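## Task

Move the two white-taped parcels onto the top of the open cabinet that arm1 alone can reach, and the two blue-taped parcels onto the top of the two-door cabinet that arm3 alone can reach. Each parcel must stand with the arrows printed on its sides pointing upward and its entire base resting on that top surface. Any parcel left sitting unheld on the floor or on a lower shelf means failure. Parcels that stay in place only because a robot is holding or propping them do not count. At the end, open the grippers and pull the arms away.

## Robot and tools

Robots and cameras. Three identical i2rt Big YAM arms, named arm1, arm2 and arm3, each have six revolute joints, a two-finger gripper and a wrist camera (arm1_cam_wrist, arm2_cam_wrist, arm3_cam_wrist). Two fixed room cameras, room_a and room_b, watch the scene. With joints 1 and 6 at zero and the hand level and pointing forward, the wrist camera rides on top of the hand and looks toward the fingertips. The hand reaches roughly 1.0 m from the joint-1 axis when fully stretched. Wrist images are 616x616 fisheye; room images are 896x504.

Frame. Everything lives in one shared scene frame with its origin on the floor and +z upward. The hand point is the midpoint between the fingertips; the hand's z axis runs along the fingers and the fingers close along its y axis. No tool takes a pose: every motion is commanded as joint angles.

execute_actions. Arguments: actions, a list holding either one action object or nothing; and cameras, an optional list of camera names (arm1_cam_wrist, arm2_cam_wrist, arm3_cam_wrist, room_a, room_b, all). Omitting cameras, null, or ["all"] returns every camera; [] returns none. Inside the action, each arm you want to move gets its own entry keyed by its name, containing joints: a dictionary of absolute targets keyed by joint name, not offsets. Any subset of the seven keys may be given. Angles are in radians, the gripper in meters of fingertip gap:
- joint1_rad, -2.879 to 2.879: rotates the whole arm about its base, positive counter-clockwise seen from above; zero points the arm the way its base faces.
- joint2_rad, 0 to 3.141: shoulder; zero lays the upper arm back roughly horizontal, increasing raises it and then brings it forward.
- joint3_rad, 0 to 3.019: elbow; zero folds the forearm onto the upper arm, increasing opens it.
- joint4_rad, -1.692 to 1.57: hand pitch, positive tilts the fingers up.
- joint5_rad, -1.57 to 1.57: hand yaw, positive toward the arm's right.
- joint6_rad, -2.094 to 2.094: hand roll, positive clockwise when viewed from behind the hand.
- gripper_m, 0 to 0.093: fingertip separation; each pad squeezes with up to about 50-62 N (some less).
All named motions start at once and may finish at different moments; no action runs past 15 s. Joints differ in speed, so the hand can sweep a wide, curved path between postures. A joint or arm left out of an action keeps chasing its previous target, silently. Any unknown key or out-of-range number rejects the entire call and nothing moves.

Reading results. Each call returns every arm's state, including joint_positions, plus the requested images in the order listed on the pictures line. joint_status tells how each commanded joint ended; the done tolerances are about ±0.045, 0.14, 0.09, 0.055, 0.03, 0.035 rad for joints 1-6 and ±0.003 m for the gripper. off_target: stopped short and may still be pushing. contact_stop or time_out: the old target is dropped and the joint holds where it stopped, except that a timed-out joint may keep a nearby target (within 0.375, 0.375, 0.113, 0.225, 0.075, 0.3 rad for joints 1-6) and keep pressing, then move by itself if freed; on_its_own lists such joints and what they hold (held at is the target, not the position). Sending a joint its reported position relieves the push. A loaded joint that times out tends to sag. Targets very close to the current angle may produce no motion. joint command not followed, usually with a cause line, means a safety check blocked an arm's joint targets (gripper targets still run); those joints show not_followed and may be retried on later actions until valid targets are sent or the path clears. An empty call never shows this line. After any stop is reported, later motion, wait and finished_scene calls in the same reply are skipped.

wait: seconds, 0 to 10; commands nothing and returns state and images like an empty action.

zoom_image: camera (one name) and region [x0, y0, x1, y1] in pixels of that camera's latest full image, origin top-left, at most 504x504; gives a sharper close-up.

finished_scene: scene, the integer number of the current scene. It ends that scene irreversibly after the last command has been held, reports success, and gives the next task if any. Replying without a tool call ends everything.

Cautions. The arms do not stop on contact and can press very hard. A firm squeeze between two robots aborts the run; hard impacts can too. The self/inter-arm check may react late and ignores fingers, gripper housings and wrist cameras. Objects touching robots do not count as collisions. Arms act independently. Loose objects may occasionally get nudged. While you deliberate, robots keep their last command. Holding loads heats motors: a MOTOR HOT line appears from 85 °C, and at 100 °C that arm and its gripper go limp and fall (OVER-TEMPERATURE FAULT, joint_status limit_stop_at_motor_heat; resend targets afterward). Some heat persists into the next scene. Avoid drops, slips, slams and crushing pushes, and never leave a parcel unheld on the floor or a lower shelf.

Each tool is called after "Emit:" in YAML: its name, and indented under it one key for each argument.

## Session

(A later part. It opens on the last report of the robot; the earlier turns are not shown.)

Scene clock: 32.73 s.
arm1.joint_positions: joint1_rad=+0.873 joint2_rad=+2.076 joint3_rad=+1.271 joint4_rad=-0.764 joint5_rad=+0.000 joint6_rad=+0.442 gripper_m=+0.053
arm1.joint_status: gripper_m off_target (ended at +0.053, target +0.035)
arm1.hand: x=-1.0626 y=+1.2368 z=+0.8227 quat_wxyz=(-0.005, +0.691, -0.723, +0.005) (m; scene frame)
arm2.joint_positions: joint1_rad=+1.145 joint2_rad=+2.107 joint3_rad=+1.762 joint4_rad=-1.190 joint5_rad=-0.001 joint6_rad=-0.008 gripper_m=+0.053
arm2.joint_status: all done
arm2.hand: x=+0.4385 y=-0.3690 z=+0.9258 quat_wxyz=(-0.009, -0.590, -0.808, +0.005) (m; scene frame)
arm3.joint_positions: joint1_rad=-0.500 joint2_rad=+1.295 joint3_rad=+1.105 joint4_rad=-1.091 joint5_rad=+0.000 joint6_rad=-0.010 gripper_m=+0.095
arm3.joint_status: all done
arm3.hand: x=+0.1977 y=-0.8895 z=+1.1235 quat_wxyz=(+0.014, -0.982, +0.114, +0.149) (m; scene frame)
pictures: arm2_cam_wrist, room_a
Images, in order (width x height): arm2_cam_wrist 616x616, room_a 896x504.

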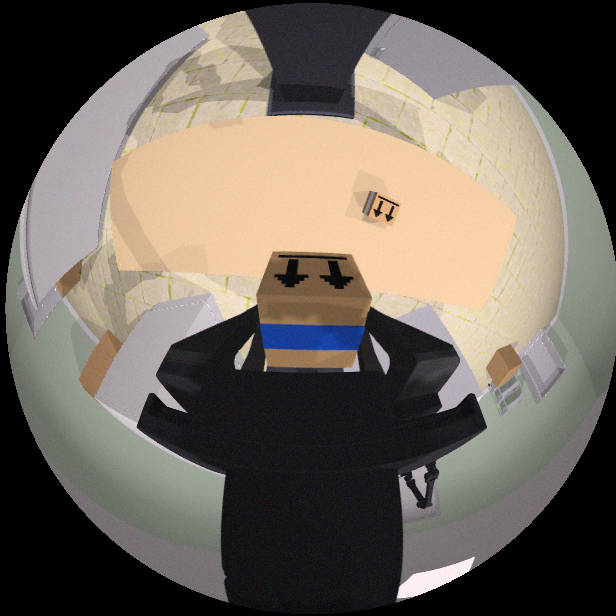

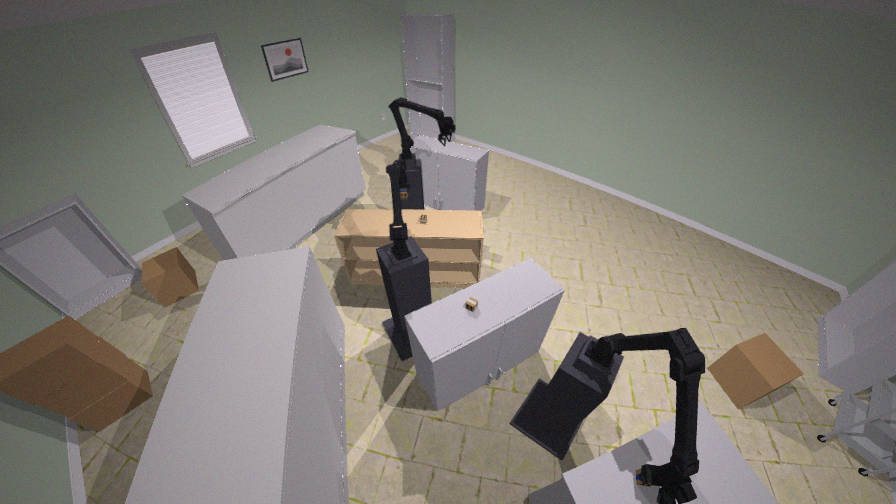

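Emit:
execute_actions:
  actions:
    - {"arm1":{"joints":{"joint2_rad":1.85,"joint4_rad":-0.98}},"arm2":{"joints":{"joint2_rad":2.5,"joint3_rad":1.91,"joint4_rad":-0.94}}}
  cameras: ["arm2_cam_wrist","arm3_cam_wrist"]

Scene clock: 36.60 s.
arm1.joint_positions: joint1_rad=+0.873 joint2_rad=+1.829 joint3_rad=+1.258 joint4_rad=-0.967 joint5_rad=+0.000 joint6_rad=+0.442 gripper_m=+0.053
arm1.joint_status: all done
arm1.hand: x=-1.0580 y=+1.2220 z=+0.9419 quat_wxyz=(-0.010, +0.691, -0.723, -0.010) (m; scene frame)
arm2.joint_positions: joint1_rad=+1.145 joint2_rad=+2.511 joint3_rad=+1.875 joint4_rad=-0.950 joint5_rad=-0.001 joint6_rad=-0.008 gripper_m=+0.053
arm2.joint_status: all done
arm2.hand: x=+0.4462 y=-0.3929 z=+0.7046 quat_wxyz=(+0.012, -0.590, -0.808, -0.011) (m; scene frame)
arm3.joint_positions: joint1_rad=-0.500 joint2_rad=+1.295 joint3_rad=+1.105 joint4_rad=-1.091 joint5_rad=+0.000 joint6_rad=-0.010 gripper_m=+0.095
arm3.joint_status: not commanded
arm3.hand: x=+0.1977 y=-0.8895 z=+1.1235 quat_wxyz=(+0.014, -0.982, +0.114, +0.149) (m; scene frame)
pictures: arm2_cam_wrist, arm3_cam_wrist
Images, in order (width x height): arm2_cam_wrist 616x616, arm3_cam_wrist 616x616.

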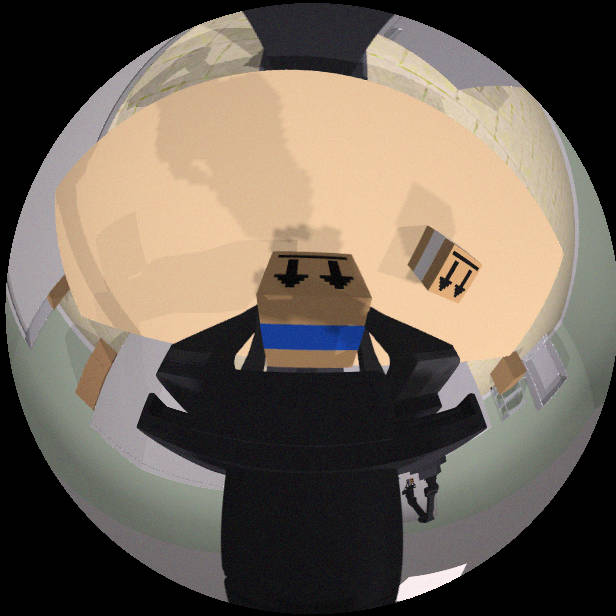

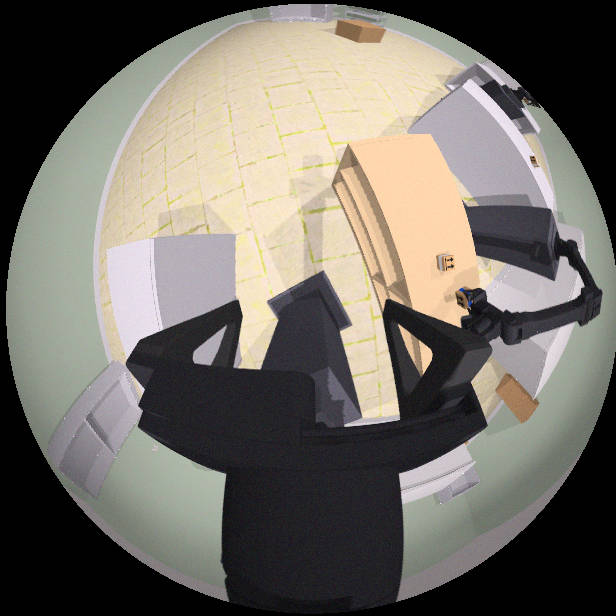

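Emit:
execute_actions:
  actions:
    - {"arm1":{"joints":{"joint1_rad":-1.847,"joint2_rad":2.05,"joint3_rad":1.71,"joint4_rad":-1.2,"joint6_rad":-0.64}},"arm2":{"joints":{"joint2_rad":2.565,"joint3_rad":1.85,"joint4_rad":-0.84}}}
  cameras: ["arm1_cam_wrist","arm2_cam_wrist","arm3_cam_wrist"]

Emit:
zoom_image:
  camera: "arm3_cam_wrist"
  region: [410, 230, 530, 340]

Scene clock: 41.00 s.
arm1.joint_positions: joint1_rad=-1.857 joint2_rad=+2.061 joint3_rad=+1.703 joint4_rad=-1.186 joint5_rad=+0.002 joint6_rad=-0.631 gripper_m=+0.053
arm1.joint_status: all done
arm1.hand: x=-0.4104 y=+0.3156 z=+0.9785 quat_wxyz=(-0.016, -0.066, -0.998, +0.010) (m; scene frame)
arm2.joint_positions: joint1_rad=+1.145 joint2_rad=+2.577 joint3_rad=+1.838 joint4_rad=-0.850 joint5_rad=-0.001 joint6_rad=-0.008 gripper_m=+0.053
arm2.joint_status: all done
arm2.hand: x=+0.4413 y=-0.3774 z=+0.6513 quat_wxyz=(+0.014, -0.590, -0.808, -0.011) (m; scene frame)
arm3.joint_positions: joint1_rad=-0.500 joint2_rad=+1.295 joint3_rad=+1.105 joint4_rad=-1.091 joint5_rad=+0.000 joint6_rad=-0.010 gripper_m=+0.095
arm3.joint_status: not commanded
arm3.hand: x=+0.1977 y=-0.8895 z=+1.1235 quat_wxyz=(+0.014, -0.982, +0.114, +0.149) (m; scene frame)
pictures: arm1_cam_wrist, arm2_cam_wrist, arm3_cam_wrist
Images, in order (width x height): arm1_cam_wrist 616x616, arm2_cam_wrist 616x616, arm3_cam_wrist 616x616.

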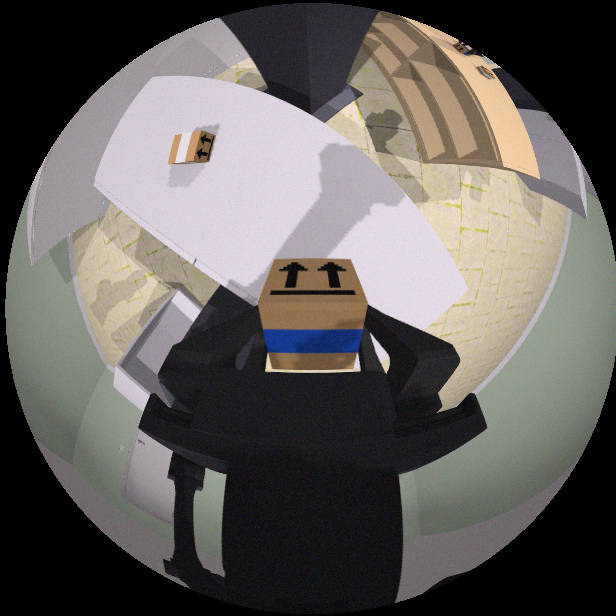

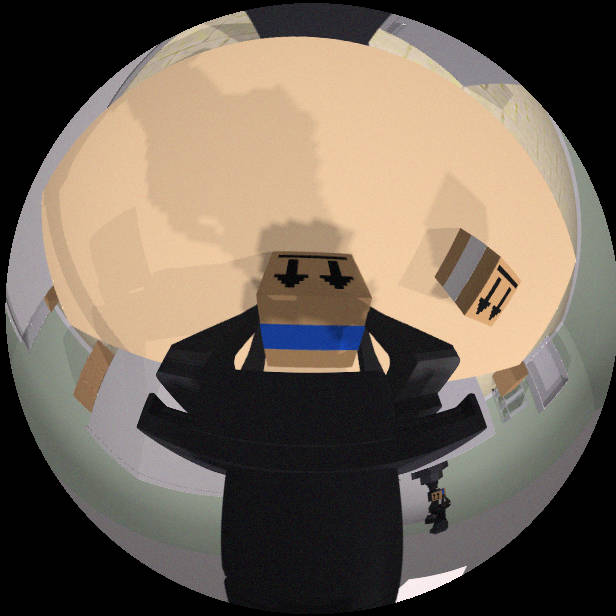

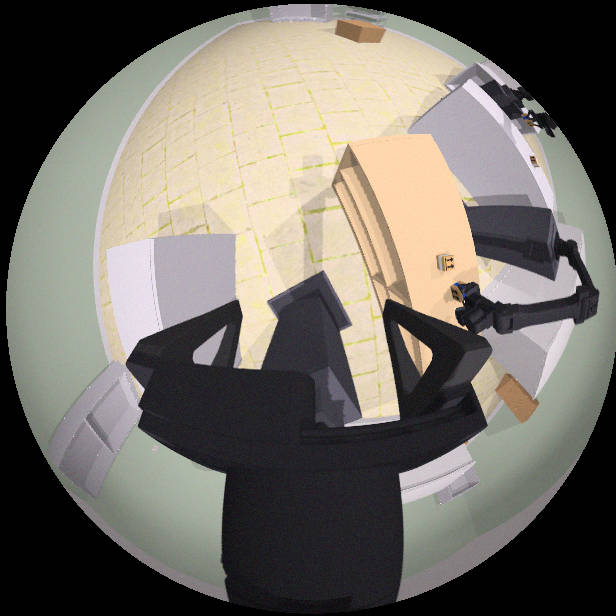

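Region (410, 230, 530, 340) of arm3_cam_wrist's 616x616 image, scaled by 4.200, with more detail than that image has; it fills the top 462 rows of this view, and the rest is white.

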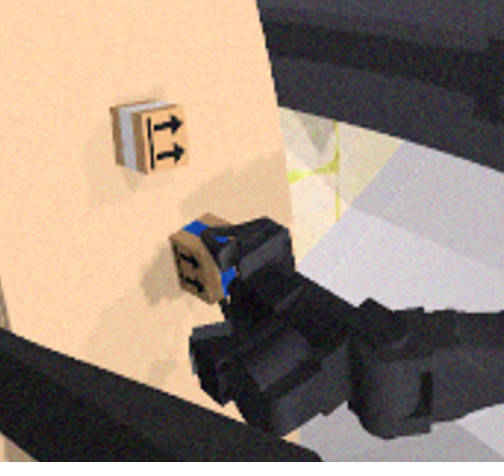

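Emit:
execute_actions:
  actions:
    - {"arm1":{"joints":{"joint2_rad":2.28,"joint3_rad":1.645,"joint4_rad":-0.91}},"arm2":{"joints":{"joint2_rad":2.595,"joint4_rad":-0.8}}}
  cameras: ["arm1_cam_wrist","arm2_cam_wrist"]

Scene clock: 43.33 s.
arm1.joint_positions: joint1_rad=-1.857 joint2_rad=+2.294 joint3_rad=+1.633 joint4_rad=-0.924 joint5_rad=+0.002 joint6_rad=-0.632 gripper_m=+0.053
arm1.joint_status: all done
arm1.hand: x=-0.4103 y=+0.3173 z=+0.8149 quat_wxyz=(-0.001, -0.066, -0.998, -0.003) (m; scene frame)
arm2.joint_positions: joint1_rad=+1.145 joint2_rad=+2.579 joint3_rad=+1.838 joint4_rad=-0.817 joint5_rad=-0.001 joint6_rad=-0.007 gripper_m=+0.053
arm2.joint_status: all done
arm2.hand: x=+0.4434 y=-0.3844 z=+0.6496 quat_wxyz=(+0.001, -0.590, -0.807, -0.002) (m; scene frame)
arm3.joint_positions: joint1_rad=-0.500 joint2_rad=+1.295 joint3_rad=+1.105 joint4_rad=-1.091 joint5_rad=+0.000 joint6_rad=-0.010 gripper_m=+0.095
arm3.joint_status: not commanded
arm3.hand: x=+0.1977 y=-0.8895 z=+1.1235 quat_wxyz=(+0.014, -0.982, +0.114, +0.149) (m; scene frame)
pictures: arm1_cam_wrist, arm2_cam_wrist
Images, in order (width x height): arm1_cam_wrist 616x616, arm2_cam_wrist 616x616.

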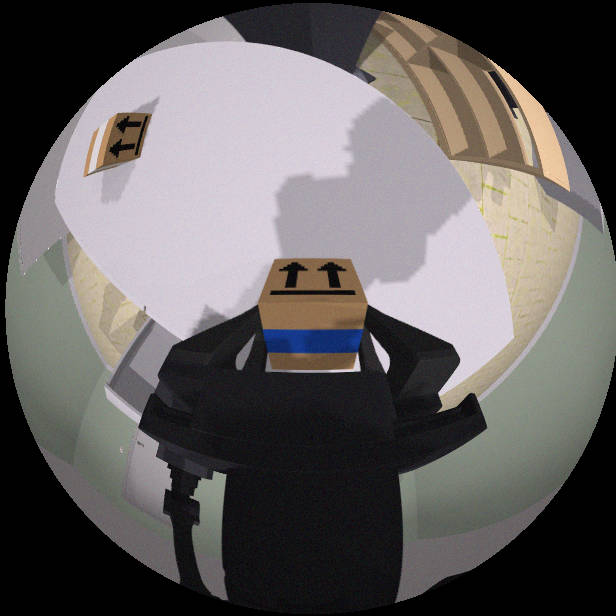

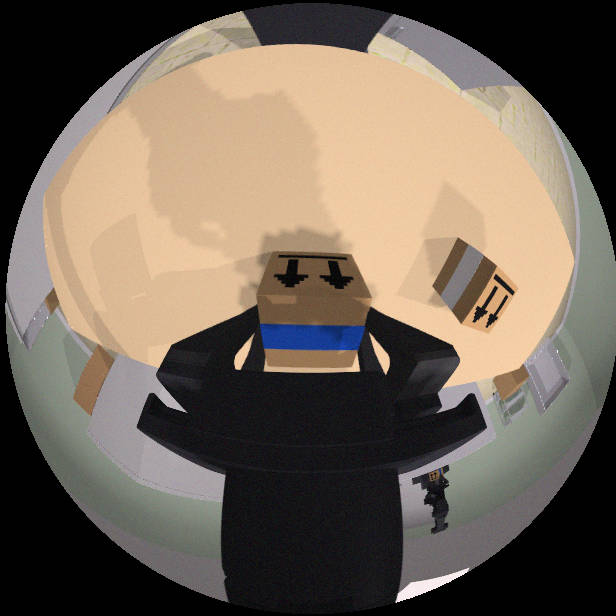

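Emit:
execute_actions:
  actions:
    - {"arm1":{"joints":{"joint3_rad":1.595,"joint4_rad":-0.87}},"arm2":{"joints":{"joint2_rad":2.63}}}
  cameras: ["arm2_cam_wrist"]

Scene clock: 44.67 s.
arm1.joint_positions: joint1_rad=-1.857 joint2_rad=+2.293 joint3_rad=+1.606 joint4_rad=-0.883 joint5_rad=+0.002 joint6_rad=-0.633 gripper_m=+0.053
arm1.joint_status: all done
arm1.hand: x=-0.4123 y=+0.3193 z=+0.8072 quat_wxyz=(-0.006, -0.066, -0.998, +0.002) (m; scene frame)
arm2.joint_positions: joint1_rad=+1.145 joint2_rad=+2.581 joint3_rad=+1.838 joint4_rad=-0.817 joint5_rad=+0.000 joint6_rad=-0.006 gripper_m=+0.053
arm2.joint_status: all done
arm2.hand: x=+0.4432 y=-0.3839 z=+0.6487 quat_wxyz=(+0.002, -0.591, -0.807, -0.002) (m; scene frame)
arm3.joint_positions: joint1_rad=-0.500 joint2_rad=+1.295 joint3_rad=+1.105 joint4_rad=-1.091 joint5_rad=+0.000 joint6_rad=-0.010 gripper_m=+0.095
arm3.joint_status: not commanded
arm3.hand: x=+0.1977 y=-0.8895 z=+1.1235 quat_wxyz=(+0.014, -0.982, +0.114, +0.149) (m; scene frame)
pictures: arm2_cam_wrist
Images, in order (width x height): arm2_cam_wrist 616x616.

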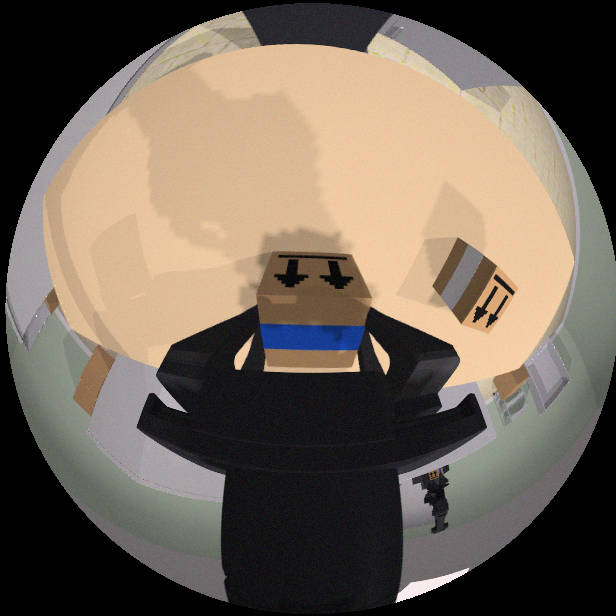

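Emit:
execute_actions:
  actions:
    - {"arm1":{"joints":{"gripper_m":0.093}},"arm2":{"joints":{"joint2_rad":2.58,"gripper_m":0.093}}}
  cameras: ["arm1_cam_wrist","arm2_cam_wrist"]

Scene clock: 46.10 s.
arm1.joint_positions: joint1_rad=-1.857 joint2_rad=+2.293 joint3_rad=+1.606 joint4_rad=-0.883 joint5_rad=+0.002 joint6_rad=-0.633 gripper_m=+0.093
arm1.joint_status: all done
arm1.hand: x=-0.4123 y=+0.3193 z=+0.8072 quat_wxyz=(-0.006, -0.066, -0.998, +0.002) (m; scene frame)
arm2.joint_positions: joint1_rad=+1.145 joint2_rad=+2.582 joint3_rad=+1.838 joint4_rad=-0.812 joint5_rad=+0.000 joint6_rad=-0.006 gripper_m=+0.093
arm2.joint_status: all done
arm2.hand: x=+0.4434 y=-0.3846 z=+0.6477 quat_wxyz=(+0.001, -0.591, -0.807, -0.001) (m; scene frame)
arm3.joint_positions: joint1_rad=-0.500 joint2_rad=+1.295 joint3_rad=+1.105 joint4_rad=-1.091 joint5_rad=+0.000 joint6_rad=-0.010 gripper_m=+0.095
arm3.joint_status: not commanded
arm3.hand: x=+0.1977 y=-0.8895 z=+1.1235 quat_wxyz=(+0.014, -0.982, +0.114, +0.149) (m; scene frame)
pictures: arm1_cam_wrist, arm2_cam_wrist
Images, in order (width x height): arm1_cam_wrist 616x616, arm2_cam_wrist 616x616.

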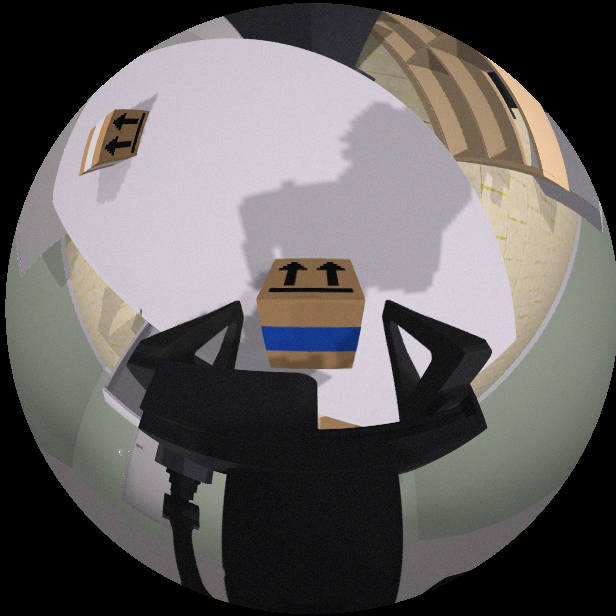

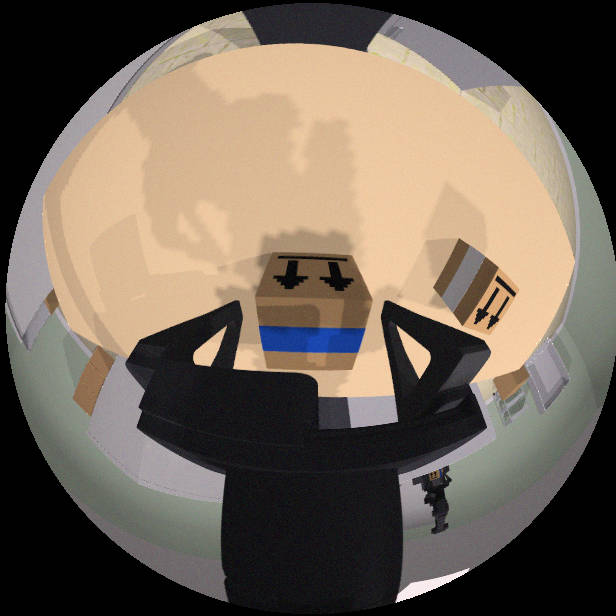

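Emit:
execute_actions:
  actions:
    - {"arm1":{"joints":{"joint2_rad":2.13}},"arm2":{"joints":{"joint2_rad":2.36}}}
  cameras: []

Emit:
execute_actions:
  actions:
    - {"arm1":{"joints":{"joint1_rad":-1.485,"joint2_rad":2.36,"joint3_rad":2.085,"joint4_rad":-1.25,"joint6_rad":0}},"arm2":{"joints":{"joint1_rad":0.95,"joint2_rad":2.33,"joint3_rad":1.08,"joint4_rad":0.62}}}
  cameras: ["arm1_cam_wrist","arm2_cam_wrist","room_a"]

Scene clock: 49.07 s.
arm1.joint_positions: joint1_rad=-1.857 joint2_rad=+2.113 joint3_rad=+1.592 joint4_rad=-0.883 joint5_rad=+0.002 joint6_rad=-0.633 gripper_m=+0.093
arm1.joint_status: all done
arm1.hand: x=-0.3926 y=+0.2993 z=+0.9135 quat_wxyz=(-0.070, -0.066, -0.994, +0.055) (m; scene frame)
arm2.joint_positions: joint1_rad=+1.145 joint2_rad=+2.362 joint3_rad=+1.836 joint4_rad=-0.807 joint5_rad=+0.000 joint6_rad=-0.006 gripper_m=+0.093
arm2.joint_status: all done
arm2.hand: x=+0.4631 y=-0.4483 z=+0.7955 quat_wxyz=(-0.089, -0.587, -0.802, +0.066) (m; scene frame)
arm3.joint_positions: joint1_rad=-0.500 joint2_rad=+1.295 joint3_rad=+1.105 joint4_rad=-1.091 joint5_rad=+0.000 joint6_rad=-0.010 gripper_m=+0.095
arm3.joint_status: not commanded
arm3.hand: x=+0.1977 y=-0.8895 z=+1.1235 quat_wxyz=(+0.014, -0.982, +0.114, +0.149) (m; scene frame)
pictures: none
No camera images: the call's "cameras" was empty. Leave "cameras" out to get every camera's image.

Scene clock: 50.83 s.
arm1.joint_positions: joint1_rad=-1.492 joint2_rad=+2.361 joint3_rad=+2.049 joint4_rad=-1.237 joint5_rad=-0.001 joint6_rad=-0.009 gripper_m=+0.093
arm1.joint_status: all done
arm1.hand: x=-0.2079 y=+0.4730 z=+0.9135 quat_wxyz=(-0.018, -0.194, -0.981, +0.001) (m; scene frame)
arm2.joint_positions: joint1_rad=+0.955 joint2_rad=+2.345 joint3_rad=+1.076 joint4_rad=+0.600 joint5_rad=+0.001 joint6_rad=-0.005 gripper_m=+0.093
arm2.joint_status: all done
arm2.hand: x=+0.3177 y=-0.3900 z=+0.7155 quat_wxyz=(-0.318, -0.601, -0.675, +0.288) (m; scene frame)
arm3.joint_positions: joint1_rad=-0.500 joint2_rad=+1.295 joint3_rad=+1.105 joint4_rad=-1.091 joint5_rad=+0.000 joint6_rad=-0.010 gripper_m=+0.095
arm3.joint_status: not commanded
arm3.hand: x=+0.1977 y=-0.8895 z=+1.1235 quat_wxyz=(+0.014, -0.982, +0.114, +0.149) (m; scene frame)
pictures: arm1_cam_wrist, arm2_cam_wrist, room_a
Images, in order (width x height): arm1_cam_wrist 616x616, arm2_cam_wrist 616x616, room_a 896x504.

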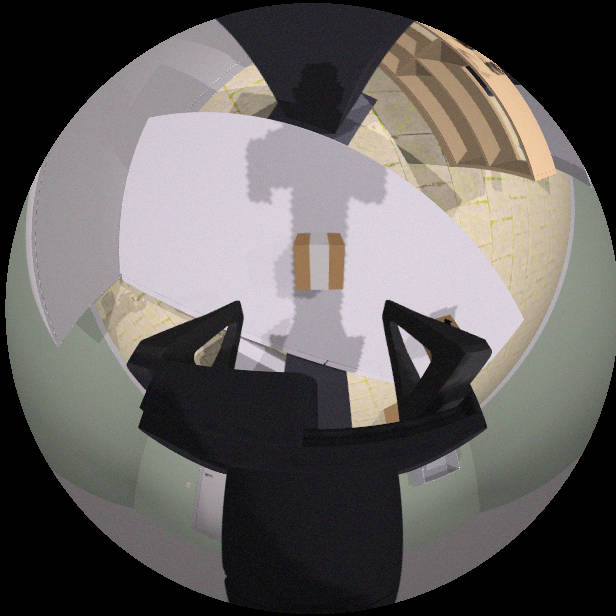

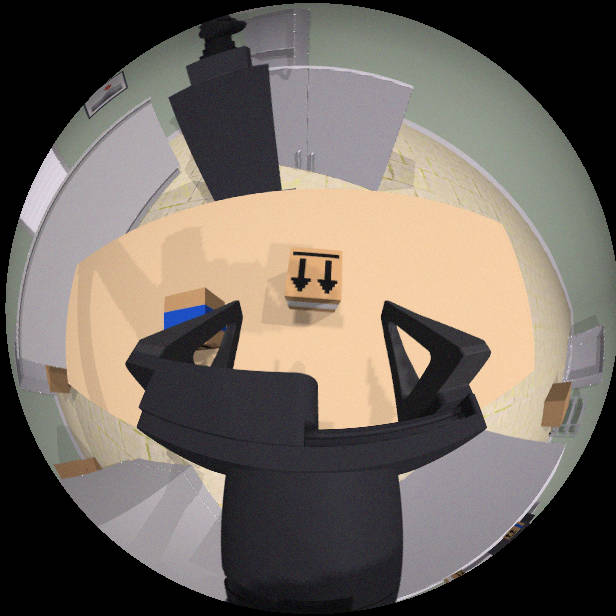

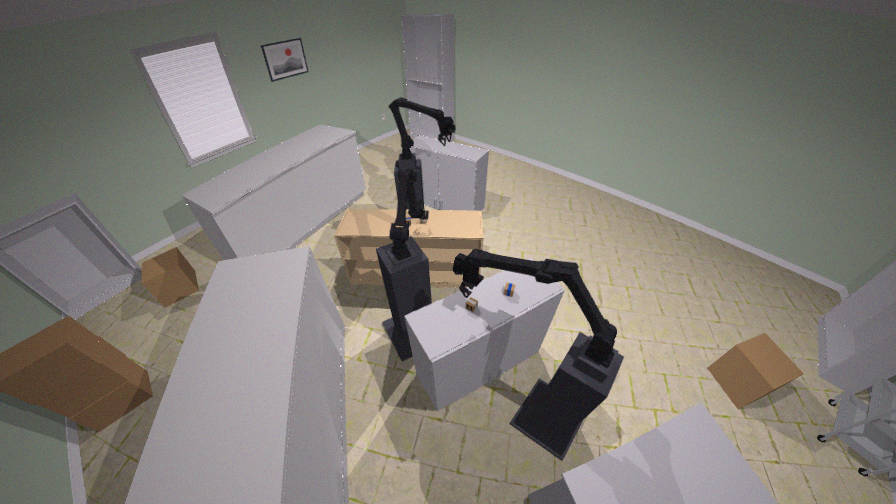

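Emit:
execute_actions:
  actions:
    - {"arm1":{"joints":{"joint2_rad":2.5,"joint3_rad":2.03,"joint4_rad":-1.08}},"arm2":{"joints":{"joint2_rad":2.545,"joint3_rad":1.335,"joint4_rad":0.57}}}
  cameras: ["arm1_cam_wrist","arm2_cam_wrist"]

Scene clock: 53.73 s.
arm1.joint_positions: joint1_rad=-1.492 joint2_rad=+2.490 joint3_rad=+2.027 joint4_rad=-1.094 joint5_rad=-0.001 joint6_rad=-0.009 gripper_m=+0.093
arm1.joint_status: all done
arm1.hand: x=-0.2050 y=+0.4721 z=+0.8177 quat_wxyz=(-0.014, -0.194, -0.981, +0.001) (m; scene frame)
arm2.joint_positions: joint1_rad=+0.955 joint2_rad=+2.555 joint3_rad=+1.309 joint4_rad=+0.576 joint5_rad=+0.001 joint6_rad=-0.005 gripper_m=+0.093
arm2.joint_status: all done
arm2.hand: x=+0.3227 y=-0.4363 z=+0.6468 quat_wxyz=(-0.317, -0.601, -0.675, +0.287) (m; scene frame)
arm3.joint_positions: joint1_rad=-0.500 joint2_rad=+1.295 joint3_rad=+1.105 joint4_rad=-1.091 joint5_rad=+0.000 joint6_rad=-0.010 gripper_m=+0.095
arm3.joint_status: not commanded
arm3.hand: x=+0.1977 y=-0.8895 z=+1.1235 quat_wxyz=(+0.014, -0.982, +0.114, +0.149) (m; scene frame)
pictures: arm1_cam_wrist, arm2_cam_wrist
Images, in order (width x height): arm1_cam_wrist 616x616, arm2_cam_wrist 616x616.

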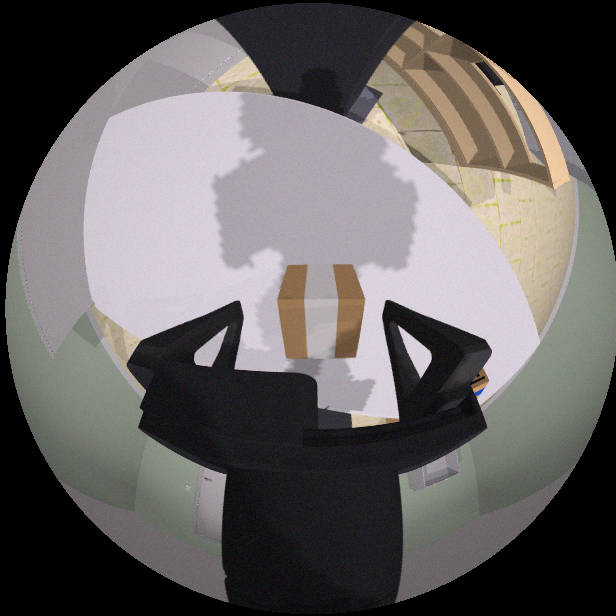

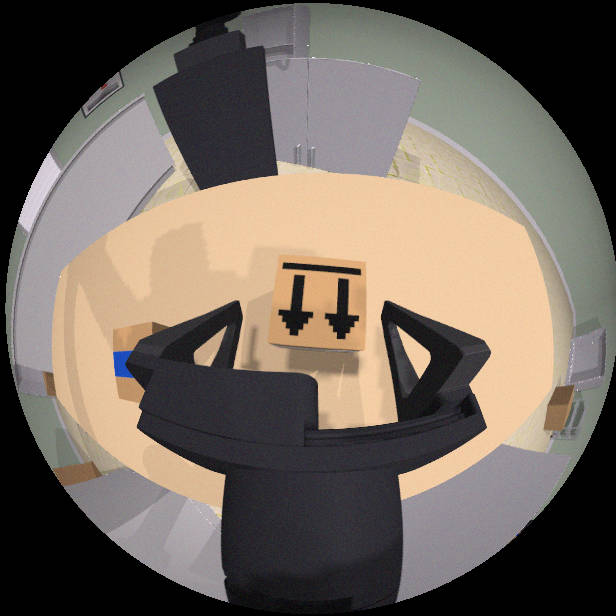

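Emit:
execute_actions:
  actions:
    - {"arm1":{"joints":{"joint3_rad":1.975,"joint4_rad":-1.06}},"arm2":{"joints":{"gripper_m":0.035}}}
  cameras: ["arm1_cam_wrist","arm2_cam_wrist"]

Scene clock: 54.87 s.
arm1.joint_positions: joint1_rad=-1.492 joint2_rad=+2.490 joint3_rad=+1.979 joint4_rad=-1.073 joint5_rad=-0.001 joint6_rad=-0.009 gripper_m=+0.093
arm1.joint_status: all done
arm1.hand: x=-0.2188 y=+0.4779 z=+0.8013 quat_wxyz=(-0.001, -0.194, -0.981, -0.002) (m; scene frame)
arm2.joint_positions: joint1_rad=+0.955 joint2_rad=+2.555 joint3_rad=+1.309 joint4_rad=+0.576 joint5_rad=+0.001 joint6_rad=-0.004 gripper_m=+0.049
arm2.joint_status: gripper_m off_target (ended at +0.049, target +0.035)
arm2.hand: x=+0.3227 y=-0.4363 z=+0.6468 quat_wxyz=(-0.317, -0.601, -0.675, +0.287) (m; scene frame)
arm3.joint_positions: joint1_rad=-0.500 joint2_rad=+1.295 joint3_rad=+1.105 joint4_rad=-1.091 joint5_rad=+0.000 joint6_rad=-0.010 gripper_m=+0.095
arm3.joint_status: not commanded
arm3.hand: x=+0.1977 y=-0.8895 z=+1.1235 quat_wxyz=(+0.014, -0.982, +0.114, +0.149) (m; scene frame)
pictures: arm1_cam_wrist, arm2_cam_wrist
Images, in order (width x height): arm1_cam_wrist 616x616, arm2_cam_wrist 616x616.

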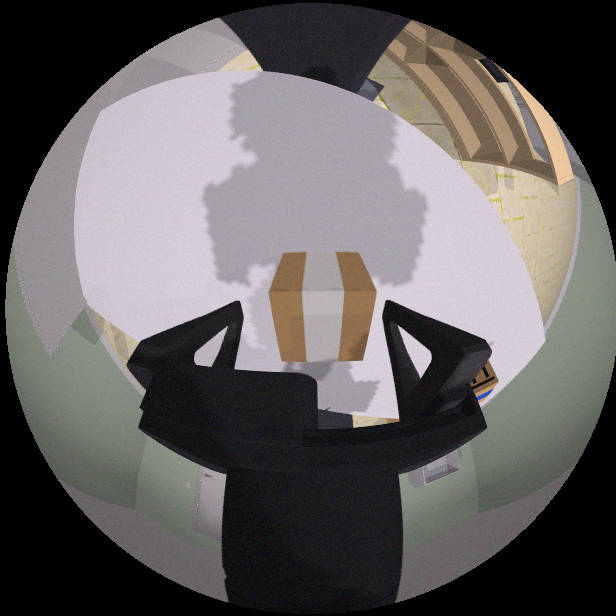

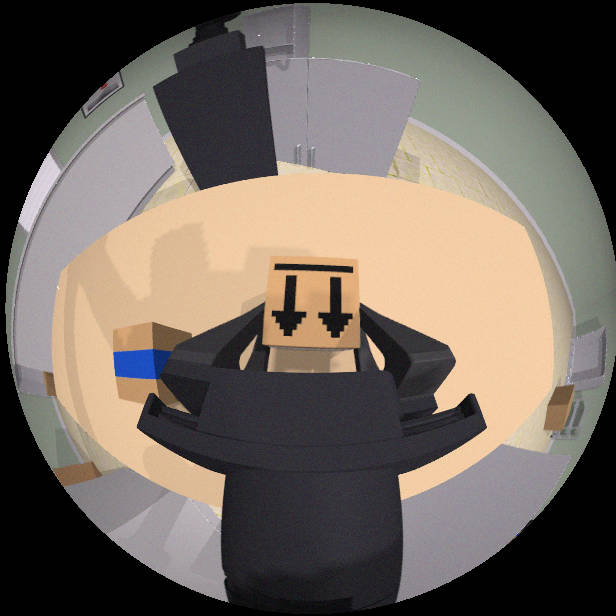

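Emit:
execute_actions:
  actions:
    - {"arm1":{"joints":{"gripper_m":0.035}},"arm2":{"joints":{"joint2_rad":2.0}}}
  cameras: ["arm2_cam_wrist"]

Scene clock: 56.90 s.
arm1.joint_positions: joint1_rad=-1.492 joint2_rad=+2.490 joint3_rad=+1.979 joint4_rad=-1.073 joint5_rad=+0.000 joint6_rad=-0.008 gripper_m=+0.049
arm1.joint_status: gripper_m off_target (ended at +0.049, target +0.035)
arm1.hand: x=-0.2189 y=+0.4778 z=+0.8013 quat_wxyz=(-0.001, -0.194, -0.981, -0.002) (m; scene frame)
arm2.joint_positions: joint1_rad=+0.955 joint2_rad=+2.013 joint3_rad=+1.321 joint4_rad=+0.566 joint5_rad=+0.001 joint6_rad=-0.004 gripper_m=+0.049
arm2.joint_status: all done
arm2.hand: x=+0.3348 y=-0.5362 z=+1.0455 quat_wxyz=(-0.486, -0.502, -0.565, +0.439) (m; scene frame)
arm3.joint_positions: joint1_rad=-0.500 joint2_rad=+1.295 joint3_rad=+1.105 joint4_rad=-1.091 joint5_rad=+0.000 joint6_rad=-0.010 gripper_m=+0.095
arm3.joint_status: not commanded
arm3.hand: x=+0.1977 y=-0.8895 z=+1.1235 quat_wxyz=(+0.014, -0.982, +0.114, +0.149) (m; scene frame)
pictures: arm2_cam_wrist
Images, in order (width x height): arm2_cam_wrist 616x616.

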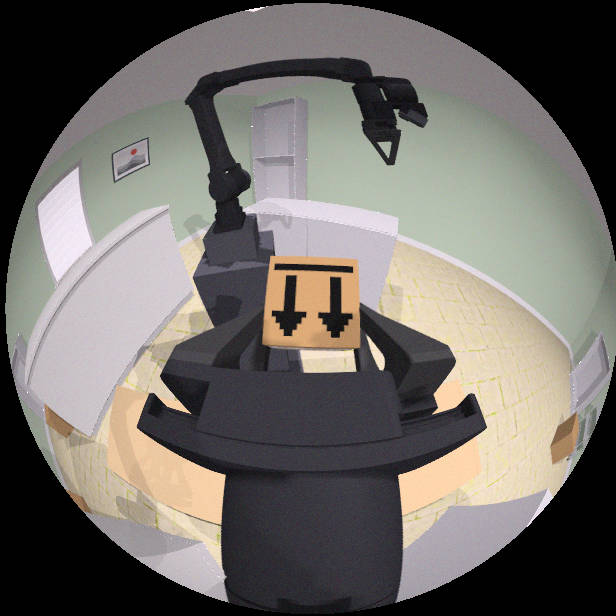

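Emit:
execute_actions:
  actions:
    - {"arm1":{"joints":{"joint2_rad":2.2,"joint3_rad":1.85,"joint4_rad":-1.2}},"arm2":{"joints":{"joint1_rad":0.1,"joint2_rad":2.1,"joint3_rad":1.89,"joint4_rad":-1.65}}}
  cameras: ["room_a"]

Scene clock: 60.30 s.
arm1.joint_positions: joint1_rad=-1.492 joint2_rad=+2.172 joint3_rad=+1.838 joint4_rad=-1.190 joint5_rad=+0.000 joint6_rad=-0.008 gripper_m=+0.049
arm1.joint_status: all done
arm1.hand: x=-0.2486 y=+0.4898 z=+0.9611 quat_wxyz=(-0.030, -0.194, -0.981, +0.004) (m; scene frame)
arm2.joint_positions: joint1_rad=+0.106 joint2_rad=+2.106 joint3_rad=+1.865 joint4_rad=-1.637 joint5_rad=+0.000 joint6_rad=-0.004 gripper_m=+0.049
arm2.joint_status: all done
arm2.hand: x=-0.1351 y=-0.1780 z=+0.9803 quat_wxyz=(+0.070, -0.903, -0.400, -0.142) (m; scene frame)
arm3.joint_positions: joint1_rad=-0.500 joint2_rad=+1.295 joint3_rad=+1.105 joint4_rad=-1.091 joint5_rad=+0.000 joint6_rad=-0.010 gripper_m=+0.095
arm3.joint_status: not commanded
arm3.hand: x=+0.1977 y=-0.8895 z=+1.1235 quat_wxyz=(+0.014, -0.982, +0.114, +0.149) (m; scene frame)
pictures: room_a
Images, in order (width x height): room_a 896x504.

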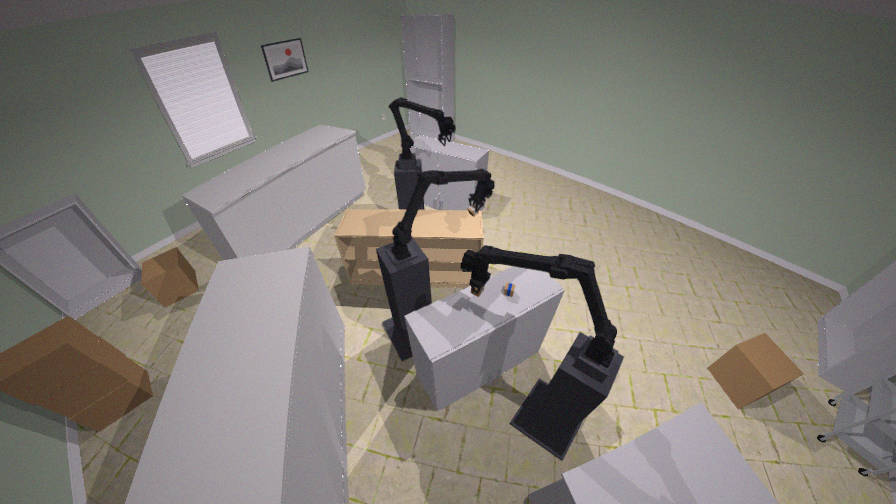

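Emit:
execute_actions:
  actions:
    - {"arm1":{"joints":{"joint1_rad":1.05,"joint2_rad":1.92,"joint3_rad":1.38,"joint4_rad":-1.02}},"arm2":{"joints":{"joint1_rad":-1.187,"joint2_rad":2.25}},"arm3":{"joints":{"joint1_rad":-1.56,"joint2_rad":2.38,"joint3_rad":1.68,"joint4_rad":-0.83}}}

Scene clock: 63.47 s.
arm1.joint_positions: joint1_rad=+1.057 joint2_rad=+1.920 joint3_rad=+1.389 joint4_rad=-1.023 joint5_rad=-0.002 joint6_rad=-0.006 gripper_m=+0.049
arm1.joint_status: all done
arm1.hand: x=-1.1605 y=+1.2071 z=+0.9373 quat_wxyz=(-0.006, +0.881, -0.473, -0.001) (m; scene frame)
arm2.joint_positions: joint1_rad=-1.193 joint2_rad=+2.276 joint3_rad=+1.867 joint4_rad=-1.638 joint5_rad=+0.002 joint6_rad=-0.004 gripper_m=+0.049
arm2.joint_status: all done
arm2.hand: x=-0.2489 y=+0.4956 z=+0.9004 quat_wxyz=(-0.047, -0.947, +0.224, -0.226) (m; scene frame)
arm3.joint_positions: joint1_rad=-1.555 joint2_rad=+2.406 joint3_rad=+1.661 joint4_rad=-0.825 joint5_rad=+0.001 joint6_rad=-0.009 gripper_m=+0.095
arm3.joint_status: all done
arm3.hand: x=+0.4378 y=-0.3889 z=+0.7406 quat_wxyz=(-0.006, -0.801, +0.599, +0.003) (m; scene frame)
pictures: arm1_cam_wrist, arm2_cam_wrist, arm3_cam_wrist, room_a, room_b
Images, in order (width x height): arm1_cam_wrist 616x616, arm2_cam_wrist 616x616, arm3_cam_wrist 616x616, room_a 896x504, room_b 896x504.

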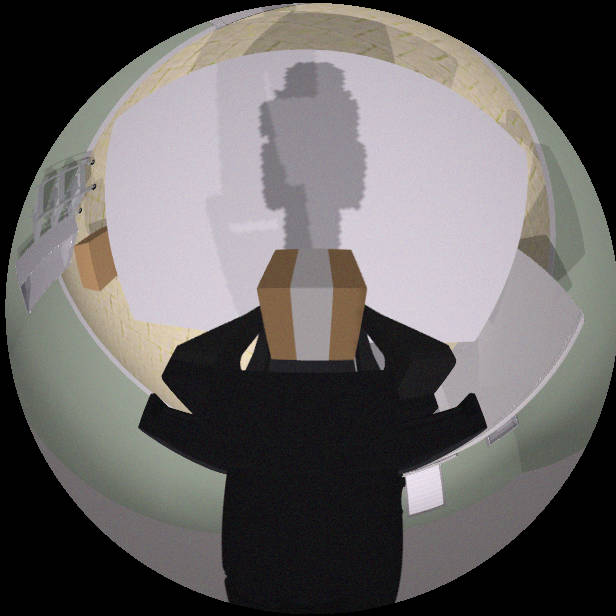

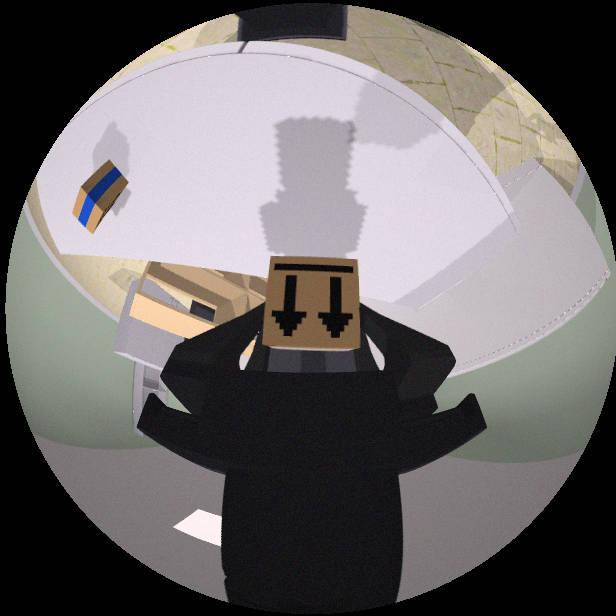

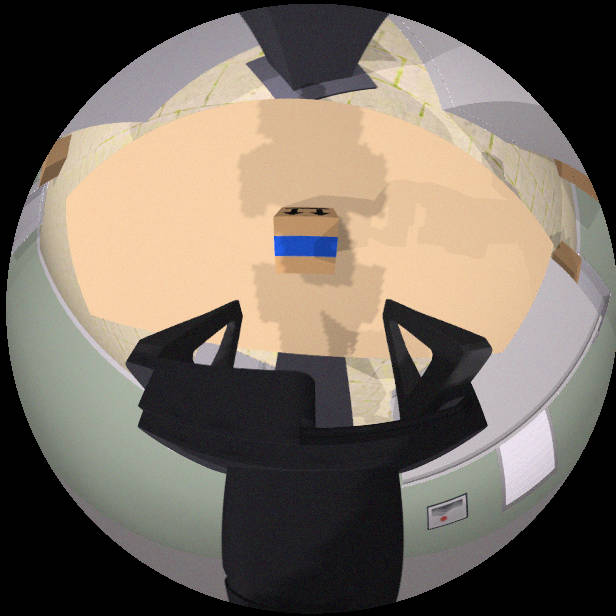

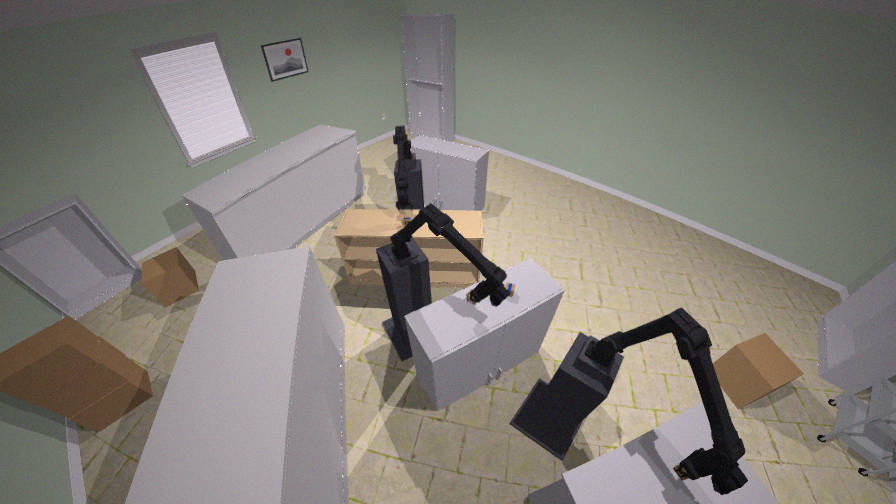

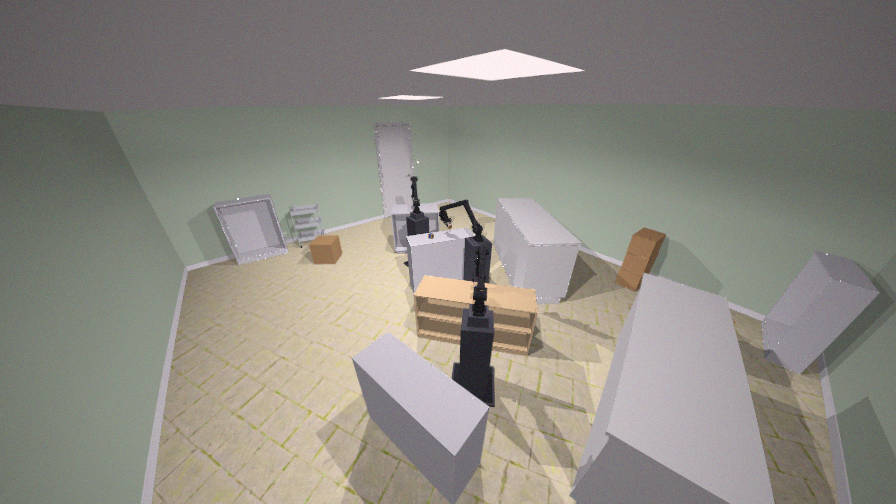

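Emit:
execute_actions:
  actions:
    - {"arm1":{"joints":{"joint2_rad":2.09,"joint3_rad":1.325,"joint4_rad":-0.79}},"arm2":{"joints":{"joint2_rad":2.455,"joint3_rad":1.91,"joint4_rad":-1.69}},"arm3":{"joints":{"joint2_rad":2.585,"joint3_rad":1.79,"joint4_rad":-0.74}}}
  cameras: ["arm1_cam_wrist","arm2_cam_wrist","arm3_cam_wrist","room_a"]

Scene clock: 68.37 s.
arm1.joint_positions: joint1_rad=+1.057 joint2_rad=+2.093 joint3_rad=+1.320 joint4_rad=-0.804 joint5_rad=-0.002 joint6_rad=-0.006 gripper_m=+0.049
arm1.joint_status: all done
arm1.hand: x=-1.1551 y=+1.2009 z=+0.8256 quat_wxyz=(+0.000, +0.881, -0.473, +0.009) (m; scene frame)
arm2.joint_positions: joint1_rad=-1.193 joint2_rad=+2.474 joint3_rad=+1.889 joint4_rad=-1.678 joint5_rad=+0.001 joint6_rad=-0.004 gripper_m=+0.049
arm2.joint_status: all done
joint sent to its limit — the command would take arm2.joint4_rad past its lower limit, so that joint was sent only as far as its limit.
arm2.hand: x=-0.2191 y=+0.4816 z=+0.8071 quat_wxyz=(-0.071, -0.917, +0.217, -0.327) (m; scene frame)
arm3.joint_positions: joint1_rad=-1.555 joint2_rad=+2.601 joint3_rad=+1.769 joint4_rad=-0.746 joint5_rad=+0.001 joint6_rad=-0.009 gripper_m=+0.095
arm3.joint_status: all done
arm3.hand: x=+0.4347 y=-0.3825 z=+0.6499 quat_wxyz=(-0.008, -0.801, +0.599, -0.001) (m; scene frame)
pictures: arm1_cam_wrist, arm2_cam_wrist, arm3_cam_wrist, room_a
Images, in order (width x height): arm1_cam_wrist 616x616, arm2_cam_wrist 616x616, arm3_cam_wrist 616x616, room_a 896x504.

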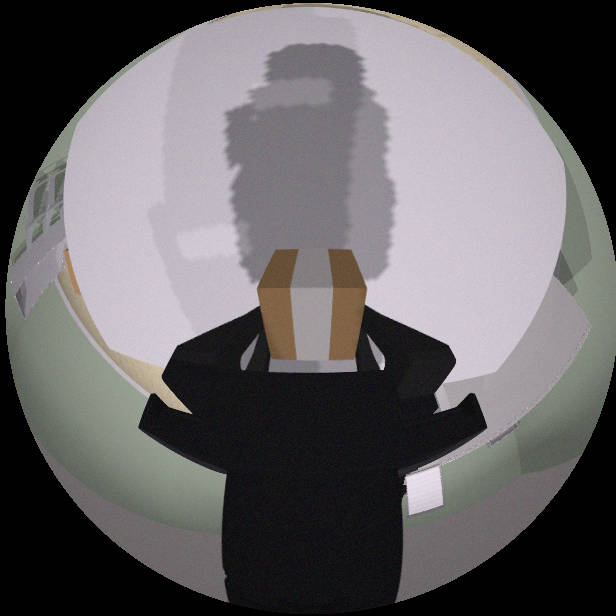

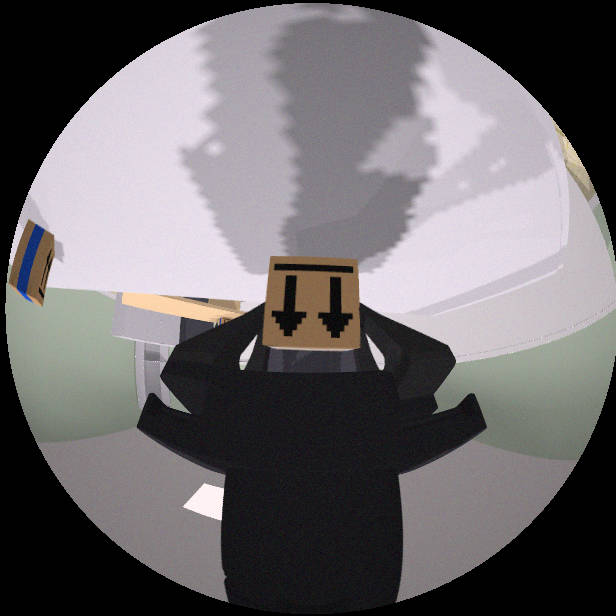

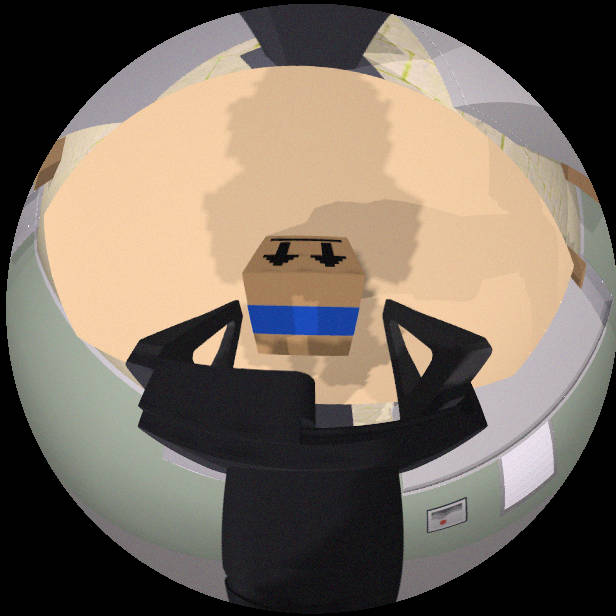

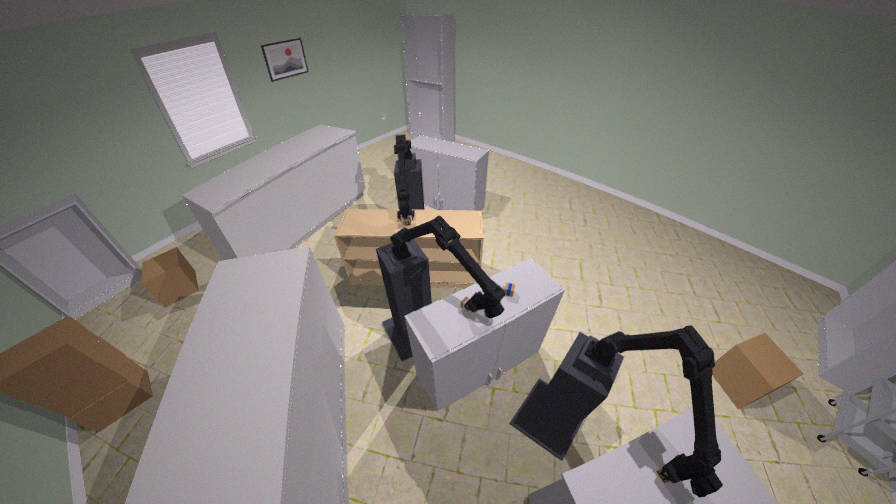

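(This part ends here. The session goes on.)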